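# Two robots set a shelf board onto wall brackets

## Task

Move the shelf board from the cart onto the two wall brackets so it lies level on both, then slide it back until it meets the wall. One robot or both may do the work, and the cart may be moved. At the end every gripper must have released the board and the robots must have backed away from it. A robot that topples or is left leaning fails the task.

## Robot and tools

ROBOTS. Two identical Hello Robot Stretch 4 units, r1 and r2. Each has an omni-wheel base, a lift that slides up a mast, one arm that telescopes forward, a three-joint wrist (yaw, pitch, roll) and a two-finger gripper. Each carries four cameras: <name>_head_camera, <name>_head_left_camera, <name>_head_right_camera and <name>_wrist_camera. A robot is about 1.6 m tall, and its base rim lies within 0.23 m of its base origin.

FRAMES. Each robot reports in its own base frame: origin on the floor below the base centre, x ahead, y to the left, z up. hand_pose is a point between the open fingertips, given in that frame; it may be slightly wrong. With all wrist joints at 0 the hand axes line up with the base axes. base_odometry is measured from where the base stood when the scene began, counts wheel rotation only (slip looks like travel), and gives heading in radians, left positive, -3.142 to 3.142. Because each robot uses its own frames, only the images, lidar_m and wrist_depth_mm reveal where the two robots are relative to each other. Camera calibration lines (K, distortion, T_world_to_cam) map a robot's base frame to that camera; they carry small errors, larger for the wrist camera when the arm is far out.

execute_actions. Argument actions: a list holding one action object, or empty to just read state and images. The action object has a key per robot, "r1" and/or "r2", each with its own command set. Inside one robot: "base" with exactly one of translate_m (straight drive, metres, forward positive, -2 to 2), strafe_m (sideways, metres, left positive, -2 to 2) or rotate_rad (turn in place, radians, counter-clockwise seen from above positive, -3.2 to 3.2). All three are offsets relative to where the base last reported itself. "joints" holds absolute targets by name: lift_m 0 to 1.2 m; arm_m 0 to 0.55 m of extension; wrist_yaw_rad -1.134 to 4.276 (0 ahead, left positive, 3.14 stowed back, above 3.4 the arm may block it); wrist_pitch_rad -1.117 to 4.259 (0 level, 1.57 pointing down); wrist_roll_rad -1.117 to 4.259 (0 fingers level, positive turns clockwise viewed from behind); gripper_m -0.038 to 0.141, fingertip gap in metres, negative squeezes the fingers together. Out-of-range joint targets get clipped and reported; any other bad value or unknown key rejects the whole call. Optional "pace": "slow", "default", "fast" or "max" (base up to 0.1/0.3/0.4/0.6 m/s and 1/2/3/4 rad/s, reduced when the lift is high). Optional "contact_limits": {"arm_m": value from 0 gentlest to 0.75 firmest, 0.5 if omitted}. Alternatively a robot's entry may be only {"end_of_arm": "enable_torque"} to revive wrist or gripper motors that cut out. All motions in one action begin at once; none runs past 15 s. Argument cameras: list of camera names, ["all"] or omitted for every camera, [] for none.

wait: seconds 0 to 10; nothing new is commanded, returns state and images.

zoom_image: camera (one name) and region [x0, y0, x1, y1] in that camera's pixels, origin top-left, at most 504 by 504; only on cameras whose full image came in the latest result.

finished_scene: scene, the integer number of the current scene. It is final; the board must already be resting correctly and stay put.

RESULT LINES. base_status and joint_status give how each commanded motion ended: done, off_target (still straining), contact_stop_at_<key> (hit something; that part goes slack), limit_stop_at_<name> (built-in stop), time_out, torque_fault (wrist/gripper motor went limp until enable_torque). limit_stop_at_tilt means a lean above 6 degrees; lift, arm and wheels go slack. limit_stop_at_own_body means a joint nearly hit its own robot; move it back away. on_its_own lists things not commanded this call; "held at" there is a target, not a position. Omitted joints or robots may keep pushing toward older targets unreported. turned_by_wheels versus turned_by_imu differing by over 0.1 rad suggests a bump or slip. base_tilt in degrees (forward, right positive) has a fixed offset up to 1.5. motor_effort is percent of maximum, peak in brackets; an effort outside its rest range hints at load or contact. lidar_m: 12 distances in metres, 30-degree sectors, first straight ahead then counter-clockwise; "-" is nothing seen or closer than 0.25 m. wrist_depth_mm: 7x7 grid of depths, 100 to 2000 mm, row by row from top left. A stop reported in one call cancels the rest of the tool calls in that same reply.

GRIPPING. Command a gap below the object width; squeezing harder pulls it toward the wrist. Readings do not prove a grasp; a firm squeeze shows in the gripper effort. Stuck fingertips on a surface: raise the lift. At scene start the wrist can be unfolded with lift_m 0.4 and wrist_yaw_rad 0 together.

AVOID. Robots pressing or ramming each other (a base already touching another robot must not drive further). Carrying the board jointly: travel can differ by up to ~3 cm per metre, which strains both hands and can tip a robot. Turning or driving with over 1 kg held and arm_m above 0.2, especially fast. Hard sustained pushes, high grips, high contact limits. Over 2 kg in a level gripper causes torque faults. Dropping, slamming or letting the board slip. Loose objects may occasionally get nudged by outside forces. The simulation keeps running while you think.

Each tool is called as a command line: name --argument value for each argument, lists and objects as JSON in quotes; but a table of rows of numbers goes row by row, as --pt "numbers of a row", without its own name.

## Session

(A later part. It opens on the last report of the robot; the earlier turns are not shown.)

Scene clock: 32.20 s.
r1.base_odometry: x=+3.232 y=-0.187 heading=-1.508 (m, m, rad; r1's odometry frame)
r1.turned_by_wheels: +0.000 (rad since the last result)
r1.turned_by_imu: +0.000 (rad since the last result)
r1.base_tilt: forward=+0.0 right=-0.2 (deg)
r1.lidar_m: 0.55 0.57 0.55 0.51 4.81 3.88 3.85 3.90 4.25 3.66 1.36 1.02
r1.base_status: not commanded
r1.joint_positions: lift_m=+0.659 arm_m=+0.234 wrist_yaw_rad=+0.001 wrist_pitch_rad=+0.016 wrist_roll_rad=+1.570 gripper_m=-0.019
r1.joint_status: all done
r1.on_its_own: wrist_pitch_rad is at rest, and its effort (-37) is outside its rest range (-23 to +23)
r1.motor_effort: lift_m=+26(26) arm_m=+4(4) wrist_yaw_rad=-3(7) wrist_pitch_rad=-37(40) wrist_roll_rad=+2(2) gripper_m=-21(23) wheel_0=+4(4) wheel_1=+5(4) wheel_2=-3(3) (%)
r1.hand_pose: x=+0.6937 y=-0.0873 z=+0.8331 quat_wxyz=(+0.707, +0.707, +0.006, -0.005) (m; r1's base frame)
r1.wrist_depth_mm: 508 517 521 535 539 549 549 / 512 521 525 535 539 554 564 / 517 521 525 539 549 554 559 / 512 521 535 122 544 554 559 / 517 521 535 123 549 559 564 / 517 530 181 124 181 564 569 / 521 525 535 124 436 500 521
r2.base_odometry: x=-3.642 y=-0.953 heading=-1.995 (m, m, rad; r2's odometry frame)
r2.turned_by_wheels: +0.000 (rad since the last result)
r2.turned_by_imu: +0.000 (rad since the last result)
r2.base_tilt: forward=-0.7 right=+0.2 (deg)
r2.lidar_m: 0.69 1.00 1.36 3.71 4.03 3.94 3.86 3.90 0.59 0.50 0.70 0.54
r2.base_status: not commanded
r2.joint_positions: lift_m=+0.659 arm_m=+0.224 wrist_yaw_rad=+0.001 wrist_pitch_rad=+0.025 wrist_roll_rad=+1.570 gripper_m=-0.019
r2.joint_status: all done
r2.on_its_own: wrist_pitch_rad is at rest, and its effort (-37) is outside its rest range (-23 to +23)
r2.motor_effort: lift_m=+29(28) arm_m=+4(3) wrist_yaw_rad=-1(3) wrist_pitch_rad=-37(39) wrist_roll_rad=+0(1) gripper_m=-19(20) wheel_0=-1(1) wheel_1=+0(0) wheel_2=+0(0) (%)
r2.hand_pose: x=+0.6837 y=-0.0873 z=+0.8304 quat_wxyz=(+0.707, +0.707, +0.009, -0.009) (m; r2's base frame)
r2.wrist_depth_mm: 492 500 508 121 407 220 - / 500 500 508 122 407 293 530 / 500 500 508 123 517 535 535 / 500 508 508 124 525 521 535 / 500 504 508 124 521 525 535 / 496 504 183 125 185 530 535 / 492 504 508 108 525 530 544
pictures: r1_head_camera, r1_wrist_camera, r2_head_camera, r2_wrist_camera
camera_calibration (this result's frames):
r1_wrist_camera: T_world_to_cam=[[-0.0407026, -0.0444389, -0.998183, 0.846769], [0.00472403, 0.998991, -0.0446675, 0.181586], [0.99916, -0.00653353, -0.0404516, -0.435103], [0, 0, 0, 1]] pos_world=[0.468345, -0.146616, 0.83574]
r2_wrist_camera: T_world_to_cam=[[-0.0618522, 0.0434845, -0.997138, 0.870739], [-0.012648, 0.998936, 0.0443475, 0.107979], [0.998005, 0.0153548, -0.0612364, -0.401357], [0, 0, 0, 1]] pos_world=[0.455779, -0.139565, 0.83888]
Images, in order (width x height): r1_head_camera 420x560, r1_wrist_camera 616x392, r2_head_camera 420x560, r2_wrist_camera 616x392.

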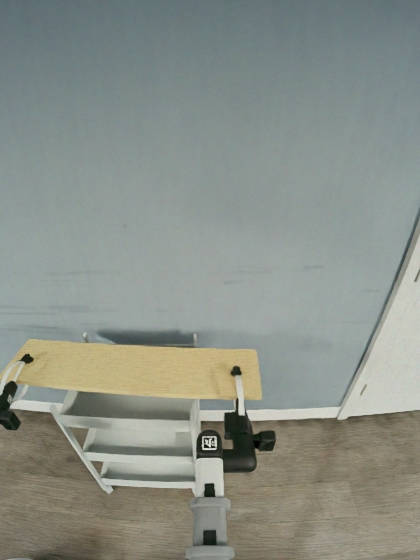

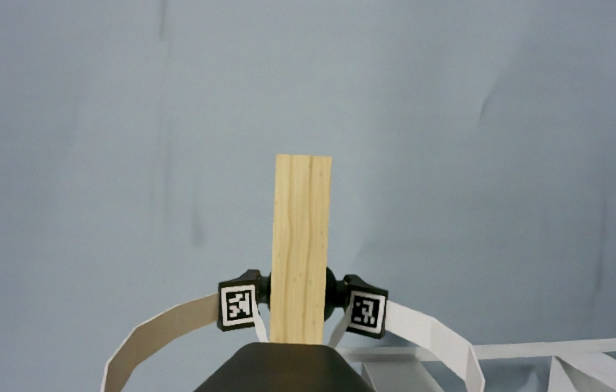

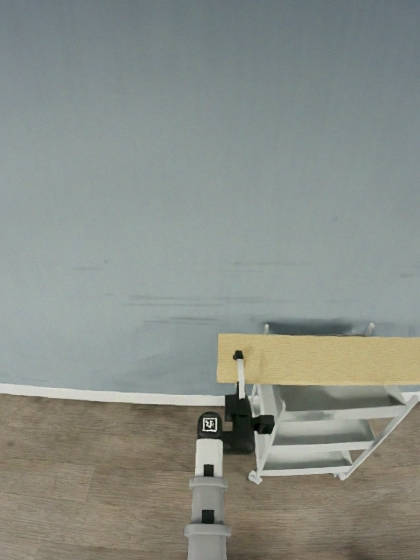

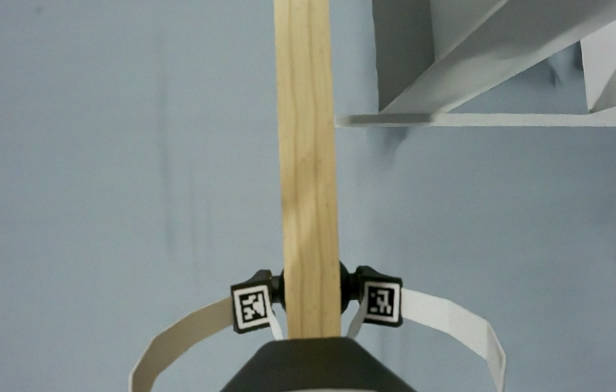

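execute_actions --actions '[{"r1":{"joints":{"lift_m":0.72,"arm_m":0.03}},"r2":{"joints":{"lift_m":0.72,"arm_m":0.05}}}]' --cameras '[]'

execute_actions --actions '[{"r1":{"base":{"strafe_m":0.5}},"r2":{"base":{"strafe_m":0.505}}}]' --cameras '["r1_head_camera"]'

Scene clock: 34.43 s.
r1.base_odometry: x=+3.232 y=-0.187 heading=-1.508 (m, m, rad; r1's odometry frame)
r1.turned_by_wheels: +0.000 (rad since the last result)
r1.turned_by_imu: +0.000 (rad since the last result)
r1.base_tilt: forward=-0.1 right=-0.2 (deg)
r1.lidar_m: 0.38 0.40 0.57 0.51 4.83 3.90 3.84 3.93 4.25 3.70 1.37 0.57
r1.base_status: not commanded
r1.joint_positions: lift_m=+0.720 arm_m=+0.031 wrist_yaw_rad=+0.003 wrist_pitch_rad=+0.016 wrist_roll_rad=+1.570 gripper_m=-0.019
r1.joint_status: all done
r1.on_its_own: wrist_pitch_rad is at rest, and its effort (-37) is outside its rest range (-23 to +23)
r1.motor_effort: lift_m=+26(26) arm_m=-6(5) wrist_yaw_rad=-11(11) wrist_pitch_rad=-37(38) wrist_roll_rad=+2(0) gripper_m=-22(23) wheel_0=+3(3) wheel_1=+5(5) wheel_2=-3(3) (%)
r1.hand_pose: x=+0.4906 y=-0.0865 z=+0.8931 quat_wxyz=(+0.707, +0.707, +0.007, -0.005) (m; r1's base frame)
r1.wrist_depth_mm: 699 707 723 741 741 759 759 / 691 715 715 732 750 759 759 / 715 715 732 741 750 768 778 / 723 723 732 120 750 768 778 / 723 723 741 122 759 768 788 / 715 723 181 123 181 778 723 / 723 732 741 124 654 668 627
r2.base_odometry: x=-3.642 y=-0.953 heading=-1.995 (m, m, rad; r2's odometry frame)
r2.turned_by_wheels: +0.000 (rad since the last result)
r2.turned_by_imu: +0.000 (rad since the last result)
r2.base_tilt: forward=-0.7 right=+0.2 (deg)
r2.lidar_m: 0.56 1.00 1.37 3.74 4.05 3.91 3.88 3.94 0.58 0.49 0.52 0.42
r2.base_status: not commanded
r2.joint_positions: lift_m=+0.719 arm_m=+0.051 wrist_yaw_rad=-0.005 wrist_pitch_rad=+0.025 wrist_roll_rad=+1.570 gripper_m=-0.019
r2.joint_status: all done
r2.on_its_own: wrist_yaw_rad is at rest, and its effort (+16) is outside its rest range (-13 to +13); wrist_pitch_rad is at rest, and its effort (-37) is outside its rest range (-23 to +23)
r2.motor_effort: lift_m=+29(31) arm_m=-4(4) wrist_yaw_rad=+16(16) wrist_pitch_rad=-37(39) wrist_roll_rad=-1(1) gripper_m=-18(19) wheel_0=-1(2) wheel_1=+0(0) wheel_2=-1(1) (%)
r2.hand_pose: x=+0.5096 y=-0.0889 z=+0.8904 quat_wxyz=(+0.707, +0.707, +0.007, -0.010) (m; r2's base frame)
r2.wrist_depth_mm: 661 668 676 118 591 410 262 / 647 683 668 120 585 324 262 / 661 676 676 121 691 699 654 / 654 676 683 122 691 715 707 / 668 668 676 123 699 699 715 / 654 661 182 125 183 699 707 / 661 668 676 109 691 699 715
pictures: none
No camera images: the call's "cameras" was empty. Leave "cameras" out to get every camera's image.

Scene clock: 37.43 s.
r1.base_odometry: x=+3.731 y=-0.156 heading=-1.508 (m, m, rad; r1's odometry frame)
r1.turned_by_wheels: +0.000 (rad since the last result)
r1.turned_by_imu: +0.003 (rad since the last result)
r1.base_tilt: forward=+0.0 right=-0.2 (deg)
r1.lidar_m: 0.39 0.41 0.54 0.52 4.29 3.88 3.82 3.90 4.76 3.65 1.41 0.55
r1.base_status: done
r1.joint_positions: lift_m=+0.720 arm_m=+0.031 wrist_yaw_rad=+0.005 wrist_pitch_rad=+0.016 wrist_roll_rad=+1.570 gripper_m=-0.019
r1.joint_status: not commanded
r1.on_its_own: wrist_yaw_rad is at rest, and its effort (-15) is outside its rest range (-13 to +13); wrist_pitch_rad is at rest, and its effort (-38) is outside its rest range (-23 to +23)
r1.motor_effort: lift_m=+25(26) arm_m=-5(5) wrist_yaw_rad=-15(16) wrist_pitch_rad=-38(38) wrist_roll_rad=+1(3) gripper_m=-21(22) wheel_0=+1(11) wheel_1=+3(13) wheel_2=+0(3) (%)
r1.hand_pose: x=+0.4907 y=-0.0861 z=+0.8931 quat_wxyz=(+0.707, +0.707, +0.007, -0.004) (m; r1's base frame)
r1.wrist_depth_mm: 715 715 723 741 640 319 603 / 707 723 723 732 654 319 621 / 723 732 732 750 647 322 627 / 715 732 741 118 640 320 621 / 723 732 750 121 640 324 597 / 732 750 181 123 181 322 788 / 741 732 741 124 788 315 798
r2.base_odometry: x=-3.182 y=-1.161 heading=-1.996 (m, m, rad; r2's odometry frame)
r2.turned_by_wheels: +0.000 (rad since the last result)
r2.turned_by_imu: -0.001 (rad since the last result)
r2.base_tilt: forward=-0.6 right=+0.1 (deg)
r2.lidar_m: 0.54 0.98 1.37 3.37 3.50 3.97 3.86 3.92 0.55 0.49 0.52 0.41
r2.base_status: done
r2.joint_positions: lift_m=+0.719 arm_m=+0.051 wrist_yaw_rad=-0.006 wrist_pitch_rad=+0.025 wrist_roll_rad=+1.570 gripper_m=-0.019
r2.joint_status: not commanded
r2.on_its_own: wrist_yaw_rad is at rest, and its effort (+18) is outside its rest range (-13 to +13); wrist_pitch_rad is at rest, and its effort (-37) is outside its rest range (-23 to +23)
r2.motor_effort: lift_m=+28(29) arm_m=-4(4) wrist_yaw_rad=+18(17) wrist_pitch_rad=-37(37) wrist_roll_rad=-1(0) gripper_m=-19(19) wheel_0=-2(10) wheel_1=-1(8) wheel_2=-3(1) (%)
r2.hand_pose: x=+0.5096 y=-0.0890 z=+0.8905 quat_wxyz=(+0.707, +0.707, +0.007, -0.011) (m; r2's base frame)
r2.wrist_depth_mm: 668 668 676 117 691 699 715 / 661 668 676 118 691 707 715 / 654 676 691 120 691 699 707 / 661 661 691 121 699 707 699 / 654 676 676 123 699 707 715 / 661 668 183 125 184 707 715 / 654 661 668 109 691 691 707
pictures: r1_head_camera
Images, in order (width x height): r1_head_camera 420x560.

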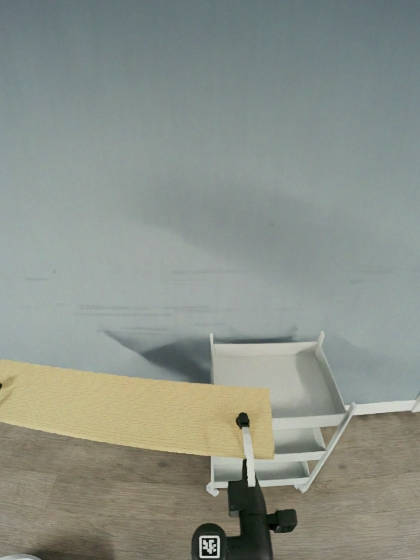

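execute_actions --actions '[{"r1":{"base":{"strafe_m":1.2},"joints":{"arm_m":0.11}},"r2":{"base":{"strafe_m":1.203}}}]' --cameras '["r2_head_left_camera"]'

Scene clock: 43.03 s.
r1.base_odometry: x=+4.928 y=-0.080 heading=-1.508 (m, m, rad; r1's odometry frame)
r1.turned_by_wheels: +0.000 (rad since the last result)
r1.turned_by_imu: +0.003 (rad since the last result)
r1.base_tilt: forward=+0.0 right=-0.2 (deg)
r1.lidar_m: 0.47 0.48 0.54 0.49 3.06 3.84 3.80 3.88 5.39 3.73 1.31 1.06
r1.base_status: done
r1.joint_positions: lift_m=+0.720 arm_m=+0.109 wrist_yaw_rad=+0.001 wrist_pitch_rad=+0.016 wrist_roll_rad=+1.570 gripper_m=-0.019
r1.joint_status: all done
r1.on_its_own: wrist_pitch_rad is at rest, and its effort (-37) is outside its rest range (-23 to +23)
r1.motor_effort: lift_m=+25(25) arm_m=+5(5) wrist_yaw_rad=-5(15) wrist_pitch_rad=-37(37) wrist_roll_rad=+1(1) gripper_m=-22(21) wheel_0=-2(11) wheel_1=+4(14) wheel_2=+0(3) (%)
r1.hand_pose: x=+0.5685 y=-0.0872 z=+0.8931 quat_wxyz=(+0.707, +0.707, +0.006, -0.005) (m; r1's base frame)
r1.wrist_depth_mm: 661 668 683 691 699 715 715 / 661 668 683 699 699 707 732 / 668 676 683 699 699 715 723 / 676 683 691 122 707 723 732 / 668 691 691 123 707 715 732 / 683 683 180 124 181 723 741 / 683 676 699 124 723 723 750
r2.base_odometry: x=-2.086 y=-1.657 heading=-1.996 (m, m, rad; r2's odometry frame)
r2.turned_by_wheels: +0.000 (rad since the last result)
r2.turned_by_imu: +0.004 (rad since the last result)
r2.base_tilt: forward=-0.6 right=+0.2 (deg)
r2.lidar_m: 0.56 0.99 1.36 2.18 2.26 3.14 3.92 3.92 0.55 0.49 0.54 0.42
r2.base_status: done
r2.joint_positions: lift_m=+0.719 arm_m=+0.051 wrist_yaw_rad=+0.000 wrist_pitch_rad=+0.025 wrist_roll_rad=+1.570 gripper_m=-0.019
r2.joint_status: not commanded
r2.on_its_own: wrist_pitch_rad is at rest, and its effort (-37) is outside its rest range (-23 to +23)
r2.motor_effort: lift_m=+28(28) arm_m=-4(4) wrist_yaw_rad=+2(19) wrist_pitch_rad=-37(37) wrist_roll_rad=+0(0) gripper_m=-18(19) wheel_0=+0(7) wheel_1=-1(9) wheel_2=-1(3) (%)
r2.hand_pose: x=+0.5100 y=-0.0875 z=+0.8905 quat_wxyz=(+0.707, +0.707, +0.009, -0.009) (m; r2's base frame)
r2.wrist_depth_mm: 647 654 676 122 691 699 699 / 661 654 668 123 691 699 707 / 647 661 668 124 691 707 699 / 654 661 676 124 683 699 707 / 647 668 668 125 683 699 707 / 654 668 183 125 184 699 699 / 654 661 676 109 683 699 715
pictures: r2_head_left_camera
Images, in order (width x height): r2_head_left_camera 420x672.

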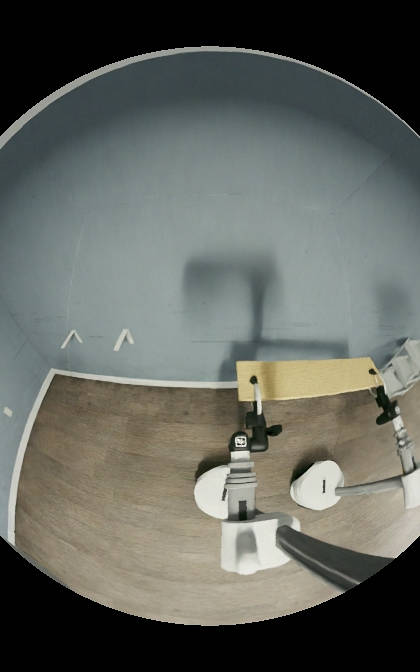

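execute_actions --actions '[{"r1":{"base":{"strafe_m":1.38},"joints":{"arm_m":0.15,"lift_m":0.62}},"r2":{"base":{"strafe_m":1.386},"joints":{"lift_m":0.62}}}]' --cameras '["r1_head_camera","r2_head_camera","r1_wrist_camera","r2_wrist_camera"]'

Scene clock: 49.40 s.
r1.base_odometry: x=+6.306 y=+0.007 heading=-1.508 (m, m, rad; r1's odometry frame)
r1.turned_by_wheels: +0.000 (rad since the last result)
r1.turned_by_imu: +0.001 (rad since the last result)
r1.base_tilt: forward=+0.0 right=-0.2 (deg)
r1.lidar_m: 0.49 0.49 0.53 0.52 1.59 2.23 3.77 3.85 5.32 2.66 1.47 1.10
r1.base_status: done
r1.joint_positions: lift_m=+0.620 arm_m=+0.149 wrist_yaw_rad=+0.002 wrist_pitch_rad=+0.016 wrist_roll_rad=+1.570 gripper_m=-0.019
r1.joint_status: all done
r1.on_its_own: wrist_pitch_rad is at rest, and its effort (-38) is outside its rest range (-23 to +23)
r1.motor_effort: lift_m=+21(24) arm_m=+5(6) wrist_yaw_rad=-9(9) wrist_pitch_rad=-38(41) wrist_roll_rad=+1(2) gripper_m=-21(21) wheel_0=-2(12) wheel_1=+3(12) wheel_2=+0(2) (%)
r1.hand_pose: x=+0.6086 y=-0.0868 z=+0.7934 quat_wxyz=(+0.707, +0.707, +0.007, -0.005) (m; r1's base frame)
r1.wrist_depth_mm: 647 654 668 676 683 691 715 / 647 661 668 676 691 707 707 / 661 661 676 683 699 699 715 / 661 676 676 123 699 715 723 / 668 676 683 124 699 715 715 / 661 683 177 124 181 715 732 / 668 683 691 124 715 732 750
r2.base_odometry: x=-0.823 y=-2.229 heading=-1.996 (m, m, rad; r2's odometry frame)
r2.turned_by_wheels: +0.000 (rad since the last result)
r2.turned_by_imu: +0.006 (rad since the last result)
r2.base_tilt: forward=-0.7 right=+0.2 (deg)
r2.lidar_m: 0.57 0.99 0.82 0.77 0.84 1.16 3.48 3.94 0.52 0.50 0.57 0.42
r2.base_status: done
r2.joint_positions: lift_m=+0.620 arm_m=+0.051 wrist_yaw_rad=-0.001 wrist_pitch_rad=+0.025 wrist_roll_rad=+1.570 gripper_m=-0.019
r2.joint_status: all done
r2.on_its_own: wrist_pitch_rad is at rest, and its effort (-36) is outside its rest range (-23 to +23)
r2.motor_effort: lift_m=+20(27) arm_m=-4(4) wrist_yaw_rad=+5(3) wrist_pitch_rad=-36(39) wrist_roll_rad=+1(0) gripper_m=-19(19) wheel_0=-1(9) wheel_1=+0(8) wheel_2=+0(2) (%)
r2.hand_pose: x=+0.5100 y=-0.0878 z=+0.7911 quat_wxyz=(+0.707, +0.707, +0.008, -0.009) (m; r2's base frame)
r2.wrist_depth_mm: 654 661 668 124 699 699 707 / 654 668 668 124 691 699 699 / 668 661 668 124 691 699 707 / 654 676 676 125 683 707 707 / 668 668 668 125 683 707 715 / 661 661 182 126 183 699 715 / 661 661 683 109 699 699 707
pictures: r1_head_camera, r1_wrist_camera, r2_head_camera, r2_wrist_camera
camera_calibration (this result's frames):
r1_wrist_camera: T_world_to_cam=[[-0.0409228, -0.0443674, -0.998177, 0.803882], [0.00309055, 0.999003, -0.0445309, 0.180636], [0.999158, -0.00490724, -0.0407449, -0.35132], [0, 0, 0, 1]] pos_world=[0.383363, -0.146513, 0.796146]
r2_wrist_camera: T_world_to_cam=[[-0.0617955, 0.0435893, -0.997137, 0.820833], [-0.0109527, 0.998956, 0.0443476, 0.107148], [0.998029, 0.0136618, -0.0612536, -0.230492], [0, 0, 0, 1]] pos_world=[0.281935, -0.139667, 0.799612]
Images, in order (width x height): r1_head_camera 420x560, r1_wrist_camera 616x392, r2_head_camera 420x560, r2_wrist_camera 616x392.

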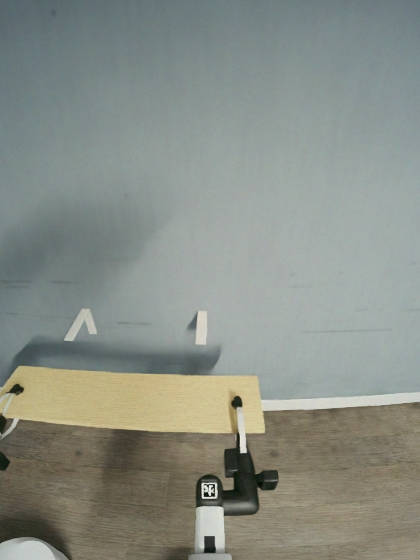

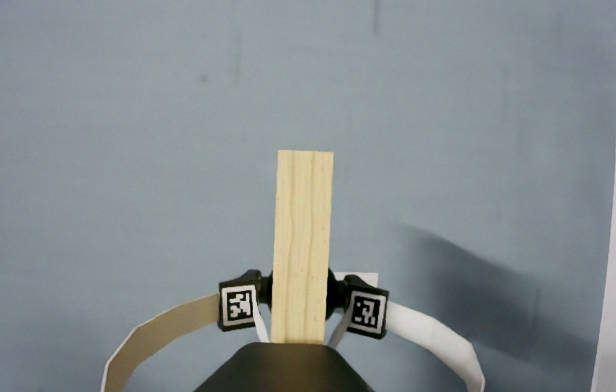

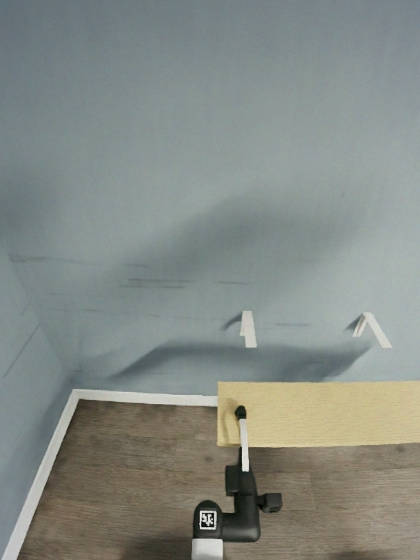

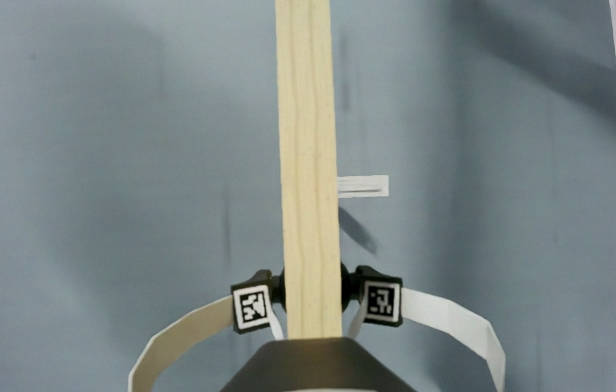

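execute_actions --actions '[{"r1":{"base":{"strafe_m":0.022},"joints":{"lift_m":0.68}},"r2":{"base":{"strafe_m":0.025},"joints":{"lift_m":0.68}}}]' --cameras '["r2_wrist_camera"]'

execute_actions --actions '[{"r1":{"base":{"translate_m":0.31}},"r2":{"base":{"translate_m":0.3}}}]' --cameras '["r1_head_camera","r2_head_camera","r1_wrist_camera","r2_wrist_camera"]'

Scene clock: 51.23 s.
r1.base_odometry: x=+6.327 y=+0.009 heading=-1.507 (m, m, rad; r1's odometry frame)
r1.turned_by_wheels: +0.000 (rad since the last result)
r1.turned_by_imu: +0.001 (rad since the last result)
r1.base_tilt: forward=+0.0 right=-0.2 (deg)
r1.lidar_m: 0.49 0.53 0.52 0.52 1.59 2.24 3.77 3.85 5.36 2.68 1.48 1.09
r1.base_status: done
r1.joint_positions: lift_m=+0.680 arm_m=+0.149 wrist_yaw_rad=+0.004 wrist_pitch_rad=+0.016 wrist_roll_rad=+1.570 gripper_m=-0.019
r1.joint_status: all done
r1.on_its_own: wrist_yaw_rad is at rest, and its effort (-14) is outside its rest range (-13 to +13); wrist_pitch_rad is at rest, and its effort (-36) is outside its rest range (-23 to +23)
r1.motor_effort: lift_m=+26(26) arm_m=+5(5) wrist_yaw_rad=-14(15) wrist_pitch_rad=-36(39) wrist_roll_rad=+1(2) gripper_m=-22(21) wheel_0=+1(10) wheel_1=+4(12) wheel_2=+0(2) (%)
r1.hand_pose: x=+0.6088 y=-0.0863 z=+0.8531 quat_wxyz=(+0.707, +0.707, +0.007, -0.004) (m; r1's base frame)
r1.wrist_depth_mm: 654 654 668 676 683 707 715 / 654 661 668 683 691 699 715 / 661 668 676 676 699 707 715 / 661 676 683 123 699 715 715 / 668 676 676 123 699 715 732 / 676 676 178 124 181 723 732 / 676 683 691 125 715 732 741
r2.base_odometry: x=-0.800 y=-2.239 heading=-1.996 (m, m, rad; r2's odometry frame)
r2.turned_by_wheels: +0.000 (rad since the last result)
r2.turned_by_imu: +0.000 (rad since the last result)
r2.base_tilt: forward=-0.6 right=+0.2 (deg)
r2.lidar_m: 0.58 0.98 0.82 0.77 0.82 1.11 3.35 3.95 0.55 0.50 0.55 0.41
r2.base_status: done
r2.joint_positions: lift_m=+0.679 arm_m=+0.051 wrist_yaw_rad=-0.003 wrist_pitch_rad=+0.024 wrist_roll_rad=+1.570 gripper_m=-0.019
r2.joint_status: all done
r2.on_its_own: wrist_pitch_rad is at rest, and its effort (-34) is outside its rest range (-23 to +23)
r2.motor_effort: lift_m=+29(30) arm_m=-4(4) wrist_yaw_rad=+10(11) wrist_pitch_rad=-34(39) wrist_roll_rad=+0(0) gripper_m=-20(19) wheel_0=-1(8) wheel_1=-2(7) wheel_2=-1(1) (%)
r2.hand_pose: x=+0.5098 y=-0.0883 z=+0.8505 quat_wxyz=(+0.707, +0.707, +0.008, -0.010) (m; r2's base frame)
r2.wrist_depth_mm: 654 654 676 124 683 691 707 / 654 661 683 124 683 699 715 / 654 668 668 125 691 691 715 / 661 668 683 125 691 707 707 / 661 668 683 125 707 707 707 / 668 668 183 126 185 699 707 / 661 661 683 109 707 699 715
pictures: r2_wrist_camera
camera_calibration (this result's frames):
r2_wrist_camera: T_world_to_cam=[[-0.0613827, 0.0437113, -0.997157, 0.879875], [-0.00897451, 0.998976, 0.0443435, 0.104084], [0.998074, 0.0116709, -0.0609276, -0.22715], [0, 0, 0, 1]] pos_world=[0.281656, -0.139787, 0.858918]
Images, in order (width x height): r2_wrist_camera 616x392.

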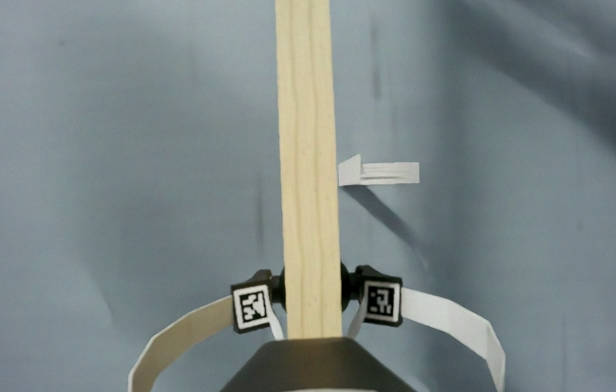

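Scene clock: 53.73 s.
r1.base_odometry: x=+6.347 y=-0.300 heading=-1.507 (m, m, rad; r1's odometry frame)
r1.turned_by_wheels: +0.001 (rad since the last result)
r1.turned_by_imu: +0.000 (rad since the last result)
r1.base_tilt: forward=-0.1 right=-0.2 (deg)
r1.lidar_m: 0.50 0.51 0.54 0.51 1.58 2.22 4.09 4.17 5.77 2.62 1.02 0.75
r1.base_status: done
r1.joint_positions: lift_m=+0.680 arm_m=+0.149 wrist_yaw_rad=+0.000 wrist_pitch_rad=+0.016 wrist_roll_rad=+1.570 gripper_m=-0.019
r1.joint_status: not commanded
r1.on_its_own: wrist_pitch_rad is at rest, and its effort (-37) is outside its rest range (-23 to +23)
r1.motor_effort: lift_m=+25(25) arm_m=+5(5) wrist_yaw_rad=-1(13) wrist_pitch_rad=-37(36) wrist_roll_rad=+1(1) gripper_m=-22(21) wheel_0=+5(10) wheel_1=+5(11) wheel_2=-3(11) (%)
r1.hand_pose: x=+0.6085 y=-0.0875 z=+0.8531 quat_wxyz=(+0.707, +0.707, +0.006, -0.006) (m; r1's base frame)
r1.wrist_depth_mm: 359 362 368 377 382 384 392 / 362 366 370 377 384 389 392 / 362 368 370 377 384 392 397 / 364 370 377 124 387 394 399 / 368 370 377 124 387 394 399 / 368 373 178 125 181 394 402 / 370 373 377 125 389 399 407
r2.base_odometry: x=-0.924 y=-2.512 heading=-1.996 (m, m, rad; r2's odometry frame)
r2.turned_by_wheels: +0.000 (rad since the last result)
r2.turned_by_imu: -0.001 (rad since the last result)
r2.base_tilt: forward=-0.7 right=+0.1 (deg)
r2.lidar_m: 0.55 0.66 0.81 0.75 0.81 1.13 3.32 4.24 0.54 0.47 0.59 0.45
r2.base_status: done
r2.joint_positions: lift_m=+0.679 arm_m=+0.051 wrist_yaw_rad=+0.002 wrist_pitch_rad=+0.024 wrist_roll_rad=+1.570 gripper_m=-0.019
r2.joint_status: not commanded
r2.on_its_own: wrist_pitch_rad is at rest, and its effort (-37) is outside its rest range (-23 to +23)
r2.motor_effort: lift_m=+29(29) arm_m=-4(4) wrist_yaw_rad=-4(10) wrist_pitch_rad=-37(36) wrist_roll_rad=-1(0) gripper_m=-19(21) wheel_0=+0(2) wheel_1=+2(5) wheel_2=+2(12) (%)
r2.hand_pose: x=+0.5102 y=-0.0869 z=+0.8505 quat_wxyz=(+0.707, +0.707, +0.009, -0.008) (m; r2's base frame)
r2.wrist_depth_mm: 370 377 382 125 389 394 397 / 373 382 379 125 392 399 402 / 373 377 379 125 362 394 402 / 373 377 384 125 392 399 404 / 377 377 384 126 394 399 404 / 375 384 182 126 184 402 407 / 377 379 389 109 397 399 404
pictures: r1_head_camera, r1_wrist_camera, r2_head_camera, r2_wrist_camera
camera_calibration (this result's frames):
r1_wrist_camera: T_world_to_cam=[[-0.0408033, -0.0442683, -0.998186, 0.863353], [0.00552557, 0.998993, -0.0445299, 0.18251], [0.999152, -0.00733252, -0.0405176, -0.349148], [0, 0, 0, 1]] pos_world=[0.383071, -0.146667, 0.855767]
r2_wrist_camera: T_world_to_cam=[[-0.0616407, 0.0434017, -0.997154, 0.879942], [-0.0140001, 0.998918, 0.044344, 0.105197], [0.998, 0.0166937, -0.0609664, -0.227099], [0, 0, 0, 1]] pos_world=[0.282358, -0.139483, 0.858927]
Images, in order (width x height): r1_head_camera 420x560, r1_wrist_camera 616x392, r2_head_camera 420x560, r2_wrist_camera 616x392.

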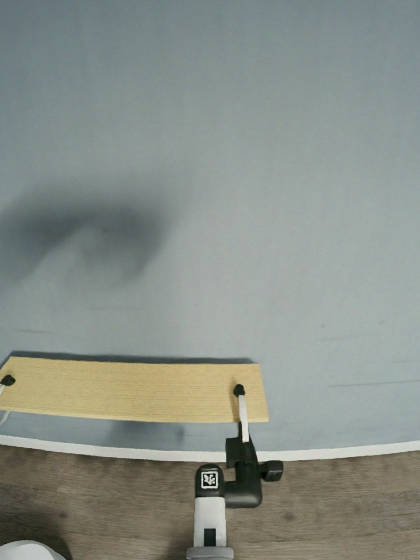

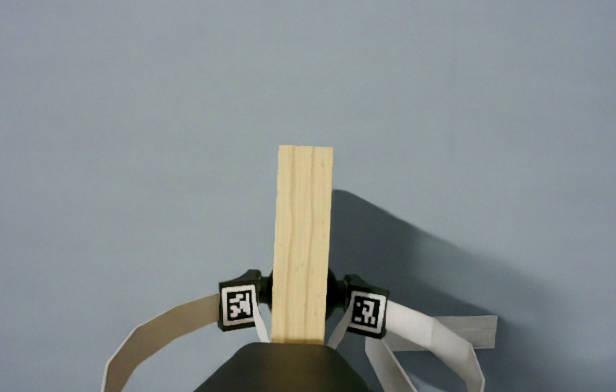

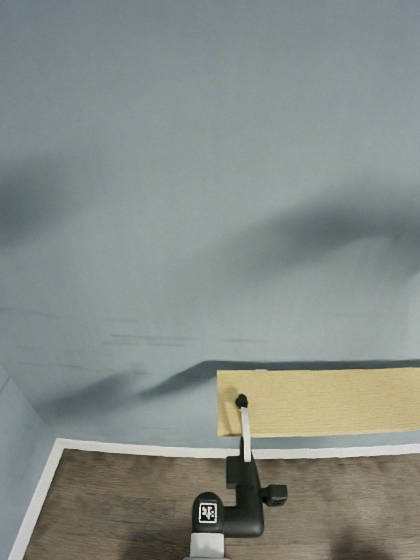

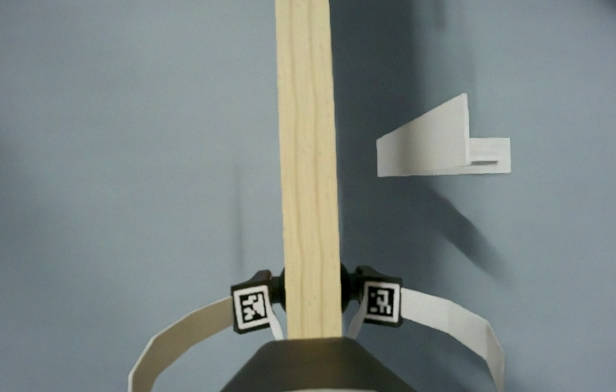

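execute_actions --actions '[{"r1":{"joints":{"lift_m":0.622,"arm_m":0.21},"contact_limits":{"arm_m":0.15},"pace":"slow"},"r2":{"joints":{"lift_m":0.622,"arm_m":0.12},"contact_limits":{"arm_m":0.15},"pace":"slow"}}]' --cameras '["r1_wrist_camera","r2_wrist_camera"]'

Scene clock: 56.10 s.
r1.base_odometry: x=+6.347 y=-0.300 heading=-1.507 (m, m, rad; r1's odometry frame)
r1.turned_by_wheels: +0.000 (rad since the last result)
r1.turned_by_imu: +0.000 (rad since the last result)
r1.base_tilt: forward=+0.0 right=-0.2 (deg)
r1.lidar_m: 0.54 0.57 0.55 0.51 1.57 2.21 4.09 4.16 5.80 2.59 1.04 0.74
r1.base_status: not commanded
r1.joint_positions: lift_m=+0.622 arm_m=+0.208 wrist_yaw_rad=-0.003 wrist_pitch_rad=+0.016 wrist_roll_rad=+1.570 gripper_m=-0.019
r1.joint_status: all done
r1.on_its_own: wrist_pitch_rad is at rest, and its effort (-38) is outside its rest range (-23 to +23)
r1.motor_effort: lift_m=+20(24) arm_m=+10(10) wrist_yaw_rad=+8(8) wrist_pitch_rad=-38(38) wrist_roll_rad=+2(2) gripper_m=-18(23) wheel_0=+4(4) wheel_1=+5(5) wheel_2=-3(3) (%)
r1.contact_limits: arm_m 0.15
r1.hand_pose: x=+0.6673 y=-0.0884 z=+0.7954 quat_wxyz=(+0.707, +0.707, +0.005, -0.007) (m; r1's base frame)
r1.wrist_depth_mm: 303 310 312 319 322 327 332 / 306 309 314 320 325 327 334 / 306 312 315 320 327 330 336 / 307 312 317 122 327 332 336 / 310 314 319 123 330 334 338 / 309 312 178 124 181 336 342 / 312 315 322 124 330 338 342
r2.base_odometry: x=-0.924 y=-2.512 heading=-1.996 (m, m, rad; r2's odometry frame)
r2.turned_by_wheels: +0.000 (rad since the last result)
r2.turned_by_imu: +0.000 (rad since the last result)
r2.base_tilt: forward=-0.7 right=+0.1 (deg)
r2.lidar_m: 0.62 0.67 0.78 0.78 0.81 1.14 3.34 4.26 0.53 0.50 0.66 0.49
r2.base_status: not commanded
r2.joint_positions: lift_m=+0.622 arm_m=+0.118 wrist_yaw_rad=+0.000 wrist_pitch_rad=+0.024 wrist_roll_rad=+1.570 gripper_m=-0.020
r2.joint_status: all done
r2.on_its_own: wrist_pitch_rad is at rest, and its effort (-36) is outside its rest range (-23 to +23)
r2.motor_effort: lift_m=+20(29) arm_m=+9(10) wrist_yaw_rad=+2(6) wrist_pitch_rad=-36(38) wrist_roll_rad=+0(0) gripper_m=-15(20) wheel_0=+2(2) wheel_1=+2(2) wheel_2=-3(3) (%)
r2.contact_limits: arm_m 0.15
r2.hand_pose: x=+0.5777 y=-0.0875 z=+0.7933 quat_wxyz=(+0.707, +0.707, +0.008, -0.009) (m; r2's base frame)
r2.wrist_depth_mm: 307 310 314 123 324 329 332 / 309 314 315 123 320 329 332 / 307 312 315 123 187 327 332 / 309 315 317 124 329 330 334 / 309 314 319 124 325 332 336 / 314 314 182 125 184 336 338 / 314 314 322 108 330 332 338
pictures: r1_wrist_camera, r2_wrist_camera
camera_calibration (this result's frames):
r1_wrist_camera: T_world_to_cam=[[-0.041277, -0.0441353, -0.998172, 0.808466], [0.00872562, 0.99897, -0.0445314, 0.178407], [0.99911, -0.0105478, -0.0408493, -0.410294], [0, 0, 0, 1]] pos_world=[0.441743, -0.146869, 0.798173]
r2_wrist_camera: T_world_to_cam=[[-0.0613219, 0.0435526, -0.997167, 0.826968], [-0.0118746, 0.998945, 0.0443605, 0.108054], [0.998047, 0.0145612, -0.0607401, -0.29831], [0, 0, 0, 1]] pos_world=[0.349721, -0.139613, 0.801713]
Images, in order (width x height): r1_wrist_camera 616x392, r2_wrist_camera 616x392.

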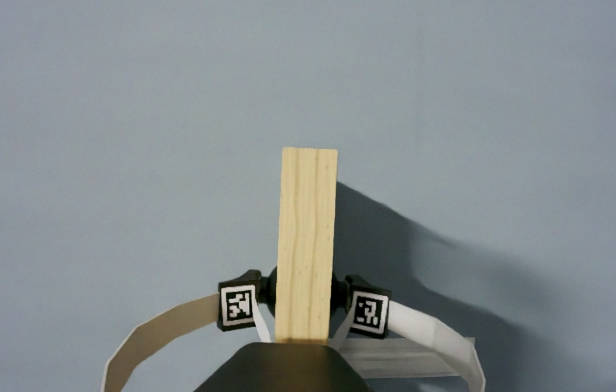

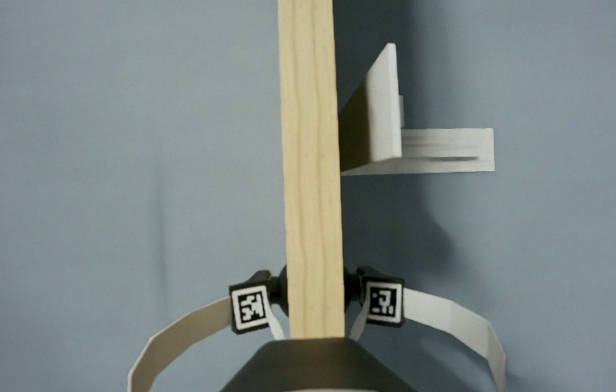

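Touching the wall; ~2 cm above.

execute_actions --actions '[{"r1":{"joints":{"lift_m":0.6,"arm_m":0.204},"pace":"slow"},"r2":{"joints":{"lift_m":0.6,"arm_m":0.114},"pace":"slow"}}]' --cameras '["r2_wrist_camera"]'

execute_actions --actions '[{"r1":{"joints":{"gripper_m":0.07}},"r2":{"joints":{"gripper_m":0.07}}}]' --cameras '[]'

execute_actions --actions '[{"r1":{"base":{"translate_m":-0.4},"joints":{"arm_m":0},"pace":"fast"},"r2":{"base":{"translate_m":-0.4},"joints":{"arm_m":0},"pace":"fast"}}]' --cameras '["r1_head_camera","r2_wrist_camera"]'

Scene clock: 57.63 s.
r1.base_odometry: x=+6.347 y=-0.300 heading=-1.507 (m, m, rad; r1's odometry frame)
r1.turned_by_wheels: +0.000 (rad since the last result)
r1.turned_by_imu: +0.000 (rad since the last result)
r1.base_tilt: forward=-0.1 right=-0.2 (deg)
r1.lidar_m: 0.55 0.58 0.53 0.49 1.56 2.21 4.11 4.19 5.77 2.61 1.04 0.77
r1.base_status: not commanded
r1.joint_positions: lift_m=+0.600 arm_m=+0.205 wrist_yaw_rad=-0.002 wrist_pitch_rad=+0.009 wrist_roll_rad=+1.570 gripper_m=-0.019
r1.joint_status: all done
r1.motor_effort: lift_m=+18(22) arm_m=-5(11) wrist_yaw_rad=+3(9) wrist_pitch_rad=-16(38) wrist_roll_rad=+2(2) gripper_m=-19(21) wheel_0=+4(4) wheel_1=+6(6) wheel_2=-3(3) (%)
r1.hand_pose: x=+0.6641 y=-0.0880 z=+0.7757 quat_wxyz=(+0.707, +0.707, +0.003, -0.004) (m; r1's base frame)
r1.wrist_depth_mm: 309 312 315 320 324 329 330 / 310 314 319 322 325 329 332 / 312 314 320 324 327 330 334 / 314 319 320 124 329 332 336 / 315 319 322 124 329 334 338 / 317 319 180 124 181 336 342 / 317 319 322 124 330 336 340
r2.base_odometry: x=-0.924 y=-2.512 heading=-1.996 (m, m, rad; r2's odometry frame)
r2.turned_by_wheels: +0.000 (rad since the last result)
r2.turned_by_imu: +0.000 (rad since the last result)
r2.base_tilt: forward=-0.7 right=+0.2 (deg)
r2.lidar_m: 0.63 0.68 0.81 0.73 0.82 1.13 3.36 4.22 0.53 0.48 0.66 0.47
r2.base_status: not commanded
r2.joint_positions: lift_m=+0.600 arm_m=+0.115 wrist_yaw_rad=+0.001 wrist_pitch_rad=+0.017 wrist_roll_rad=+1.570 gripper_m=-0.019
r2.joint_status: all done
r2.motor_effort: lift_m=+18(19) arm_m=-4(8) wrist_yaw_rad=-4(3) wrist_pitch_rad=-16(36) wrist_roll_rad=+0(0) gripper_m=-20(20) wheel_0=+1(2) wheel_1=+2(2) wheel_2=-1(3) (%)
r2.hand_pose: x=+0.5742 y=-0.0870 z=+0.7735 quat_wxyz=(+0.707, +0.707, +0.007, -0.006) (m; r2's base frame)
r2.wrist_depth_mm: 312 315 319 124 325 329 330 / 312 315 319 124 327 330 330 / 314 317 320 124 324 330 332 / 314 319 320 125 325 330 334 / 317 317 322 125 327 332 334 / 317 320 183 126 185 334 336 / 317 319 324 108 332 334 336
pictures: r2_wrist_camera
camera_calibration (this result's frames):
r2_wrist_camera: T_world_to_cam=[[-0.0546238, 0.0434545, -0.997561, 0.803352], [-0.013939, 0.998922, 0.0442771, 0.109634], [0.99841, 0.0163236, -0.0539592, -0.301378], [0, 0, 0, 1]] pos_world=[0.346309, -0.139506, 0.780277]
Images, in order (width x height): r2_wrist_camera 616x392.

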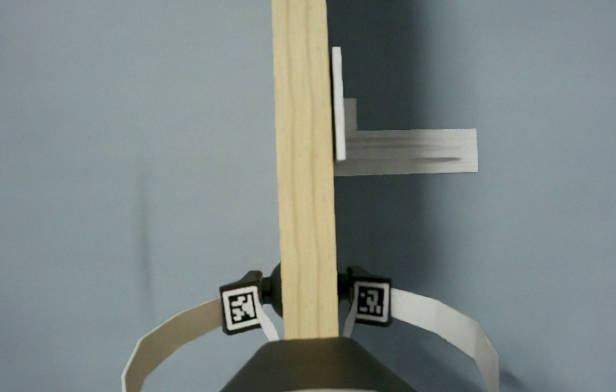

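Scene clock: 59.27 s.
r1.base_odometry: x=+6.347 y=-0.300 heading=-1.507 (m, m, rad; r1's odometry frame)
r1.turned_by_wheels: +0.000 (rad since the last result)
r1.turned_by_imu: +0.000 (rad since the last result)
r1.base_tilt: forward=+0.0 right=-0.2 (deg)
r1.lidar_m: 0.56 0.58 0.55 0.52 1.58 2.20 4.09 4.18 5.79 2.62 1.05 0.77
r1.base_status: not commanded
r1.joint_positions: lift_m=+0.600 arm_m=+0.204 wrist_yaw_rad=-0.002 wrist_pitch_rad=+0.009 wrist_roll_rad=+1.570 gripper_m=+0.070
r1.joint_status: all done
r1.motor_effort: lift_m=+18(18) arm_m=-1(5) wrist_yaw_rad=+4(11) wrist_pitch_rad=-17(17) wrist_roll_rad=+1(1) gripper_m=-3(28) wheel_0=+4(4) wheel_1=+6(5) wheel_2=-3(3) (%)
r1.hand_pose: x=+0.6633 y=-0.0881 z=+0.7757 quat_wxyz=(+0.707, +0.707, +0.002, -0.004) (m; r1's base frame)
r1.wrist_depth_mm: 309 314 319 322 325 329 332 / 310 315 317 322 324 330 332 / 312 317 322 324 327 330 334 / 315 317 322 126 329 334 338 / 314 322 322 127 330 336 340 / 315 320 198 128 198 338 342 / 319 320 325 127 329 338 342
r2.base_odometry: x=-0.924 y=-2.512 heading=-1.996 (m, m, rad; r2's odometry frame)
r2.turned_by_wheels: +0.000 (rad since the last result)
r2.turned_by_imu: +0.000 (rad since the last result)
r2.base_tilt: forward=-0.7 right=+0.2 (deg)
r2.lidar_m: 0.58 0.69 0.83 0.77 0.82 1.15 3.27 4.23 0.52 0.49 0.62 0.48
r2.base_status: not commanded
r2.joint_positions: lift_m=+0.600 arm_m=+0.114 wrist_yaw_rad=-0.002 wrist_pitch_rad=+0.017 wrist_roll_rad=+1.570 gripper_m=+0.070
r2.joint_status: all done
r2.motor_effort: lift_m=+18(18) arm_m=-1(4) wrist_yaw_rad=+7(8) wrist_pitch_rad=-15(16) wrist_roll_rad=-1(1) gripper_m=-2(18) wheel_0=+1(1) wheel_1=+2(2) wheel_2=-2(3) (%)
r2.hand_pose: x=+0.5733 y=-0.0881 z=+0.7735 quat_wxyz=(+0.707, +0.707, +0.005, -0.007) (m; r2's base frame)
r2.wrist_depth_mm: 315 320 319 127 327 330 332 / 315 319 322 128 327 332 336 / 317 319 322 128 327 332 334 / 319 319 325 128 329 334 336 / 315 320 325 129 329 332 338 / 320 324 196 129 214 334 338 / 319 320 327 109 332 336 338
pictures: none
No camera images: the call's "cameras" was empty. Leave "cameras" out to get every camera's image.

Scene clock: 61.63 s.
r1.base_odometry: x=+6.322 y=+0.099 heading=-1.507 (m, m, rad; r1's odometry frame)
r1.turned_by_wheels: -0.001 (rad since the last result)
r1.turned_by_imu: +0.001 (rad since the last result)
r1.base_tilt: forward=+0.0 right=-0.1 (deg)
r1.lidar_m: 0.94 1.00 0.53 0.51 1.57 2.22 3.66 3.78 5.21 2.67 1.62 1.19
r1.base_status: done
r1.joint_positions: lift_m=+0.600 arm_m=+0.003 wrist_yaw_rad=+0.000 wrist_pitch_rad=+0.005 wrist_roll_rad=+1.570 gripper_m=+0.070
r1.joint_status: all done
joint sent to its limit — the command would take r1.arm_m past its lower limit, so that joint was sent only as far as its limit.
r1.motor_effort: lift_m=+18(18) arm_m=-5(7) wrist_yaw_rad=-2(3) wrist_pitch_rad=-6(17) wrist_roll_rad=+2(1) gripper_m=-2(4) wheel_0=-3(10) wheel_1=-3(10) wheel_2=-2(16) (%)
r1.hand_pose: x=+0.4624 y=-0.0875 z=+0.7768 quat_wxyz=(+0.707, +0.707, +0.002, -0.002) (m; r1's base frame)
r1.wrist_depth_mm: 891 878 904 917 904 931 917 / 891 904 917 904 917 946 931 / 904 917 917 917 931 946 946 / 891 904 917 931 931 946 960 / 904 917 931 917 946 946 946 / 917 931 196 931 195 960 946 / 931 917 931 134 946 946 946
r2.base_odometry: x=-0.759 y=-2.148 heading=-1.996 (m, m, rad; r2's odometry frame)
r2.turned_by_wheels: +0.000 (rad since the last result)
r2.turned_by_imu: +0.001 (rad since the last result)
r2.base_tilt: forward=-0.6 right=+0.2 (deg)
r2.lidar_m: 0.84 1.10 0.81 0.77 0.82 1.16 3.37 3.84 0.56 0.51 0.81 0.89
r2.base_status: done
r2.joint_positions: lift_m=+0.600 arm_m=+0.001 wrist_yaw_rad=+0.000 wrist_pitch_rad=+0.015 wrist_roll_rad=+1.570 gripper_m=+0.070
r2.joint_status: all done
r2.motor_effort: lift_m=+18(18) arm_m=-4(7) wrist_yaw_rad=+1(7) wrist_pitch_rad=-6(15) wrist_roll_rad=+0(0) gripper_m=-2(2) wheel_0=+1(4) wheel_1=+1(5) wheel_2=-1(13) (%)
r2.hand_pose: x=+0.4601 y=-0.0874 z=+0.7743 quat_wxyz=(+0.707, +0.707, +0.005, -0.005) (m; r2's base frame)
r2.wrist_depth_mm: 798 809 809 820 831 854 842 / 820 809 831 831 831 831 831 / 809 809 809 842 831 854 854 / 809 809 831 842 842 854 854 / 809 820 820 820 831 854 866 / 820 820 195 831 195 831 842 / 809 831 820 108 842 854 866
pictures: r1_head_camera, r2_wrist_camera
camera_calibration (this result's frames):
r2_wrist_camera: T_world_to_cam=[[-0.0516136, 0.0435402, -0.997718, 0.79673], [-0.0124967, 0.998943, 0.0442402, 0.107827], [0.998589, 0.0147516, -0.0510149, -0.189892], [0, 0, 0, 1]] pos_world=[0.232094, -0.139601, 0.780454]
Images, in order (width x height): r1_head_camera 420x560, r2_wrist_camera 616x392.

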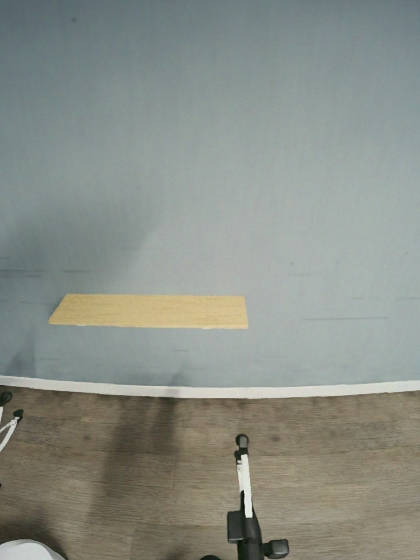

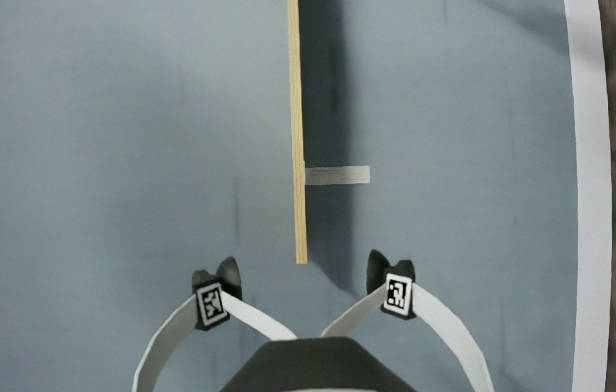

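finished_scene --scene 1

The scene is finished: the task was done.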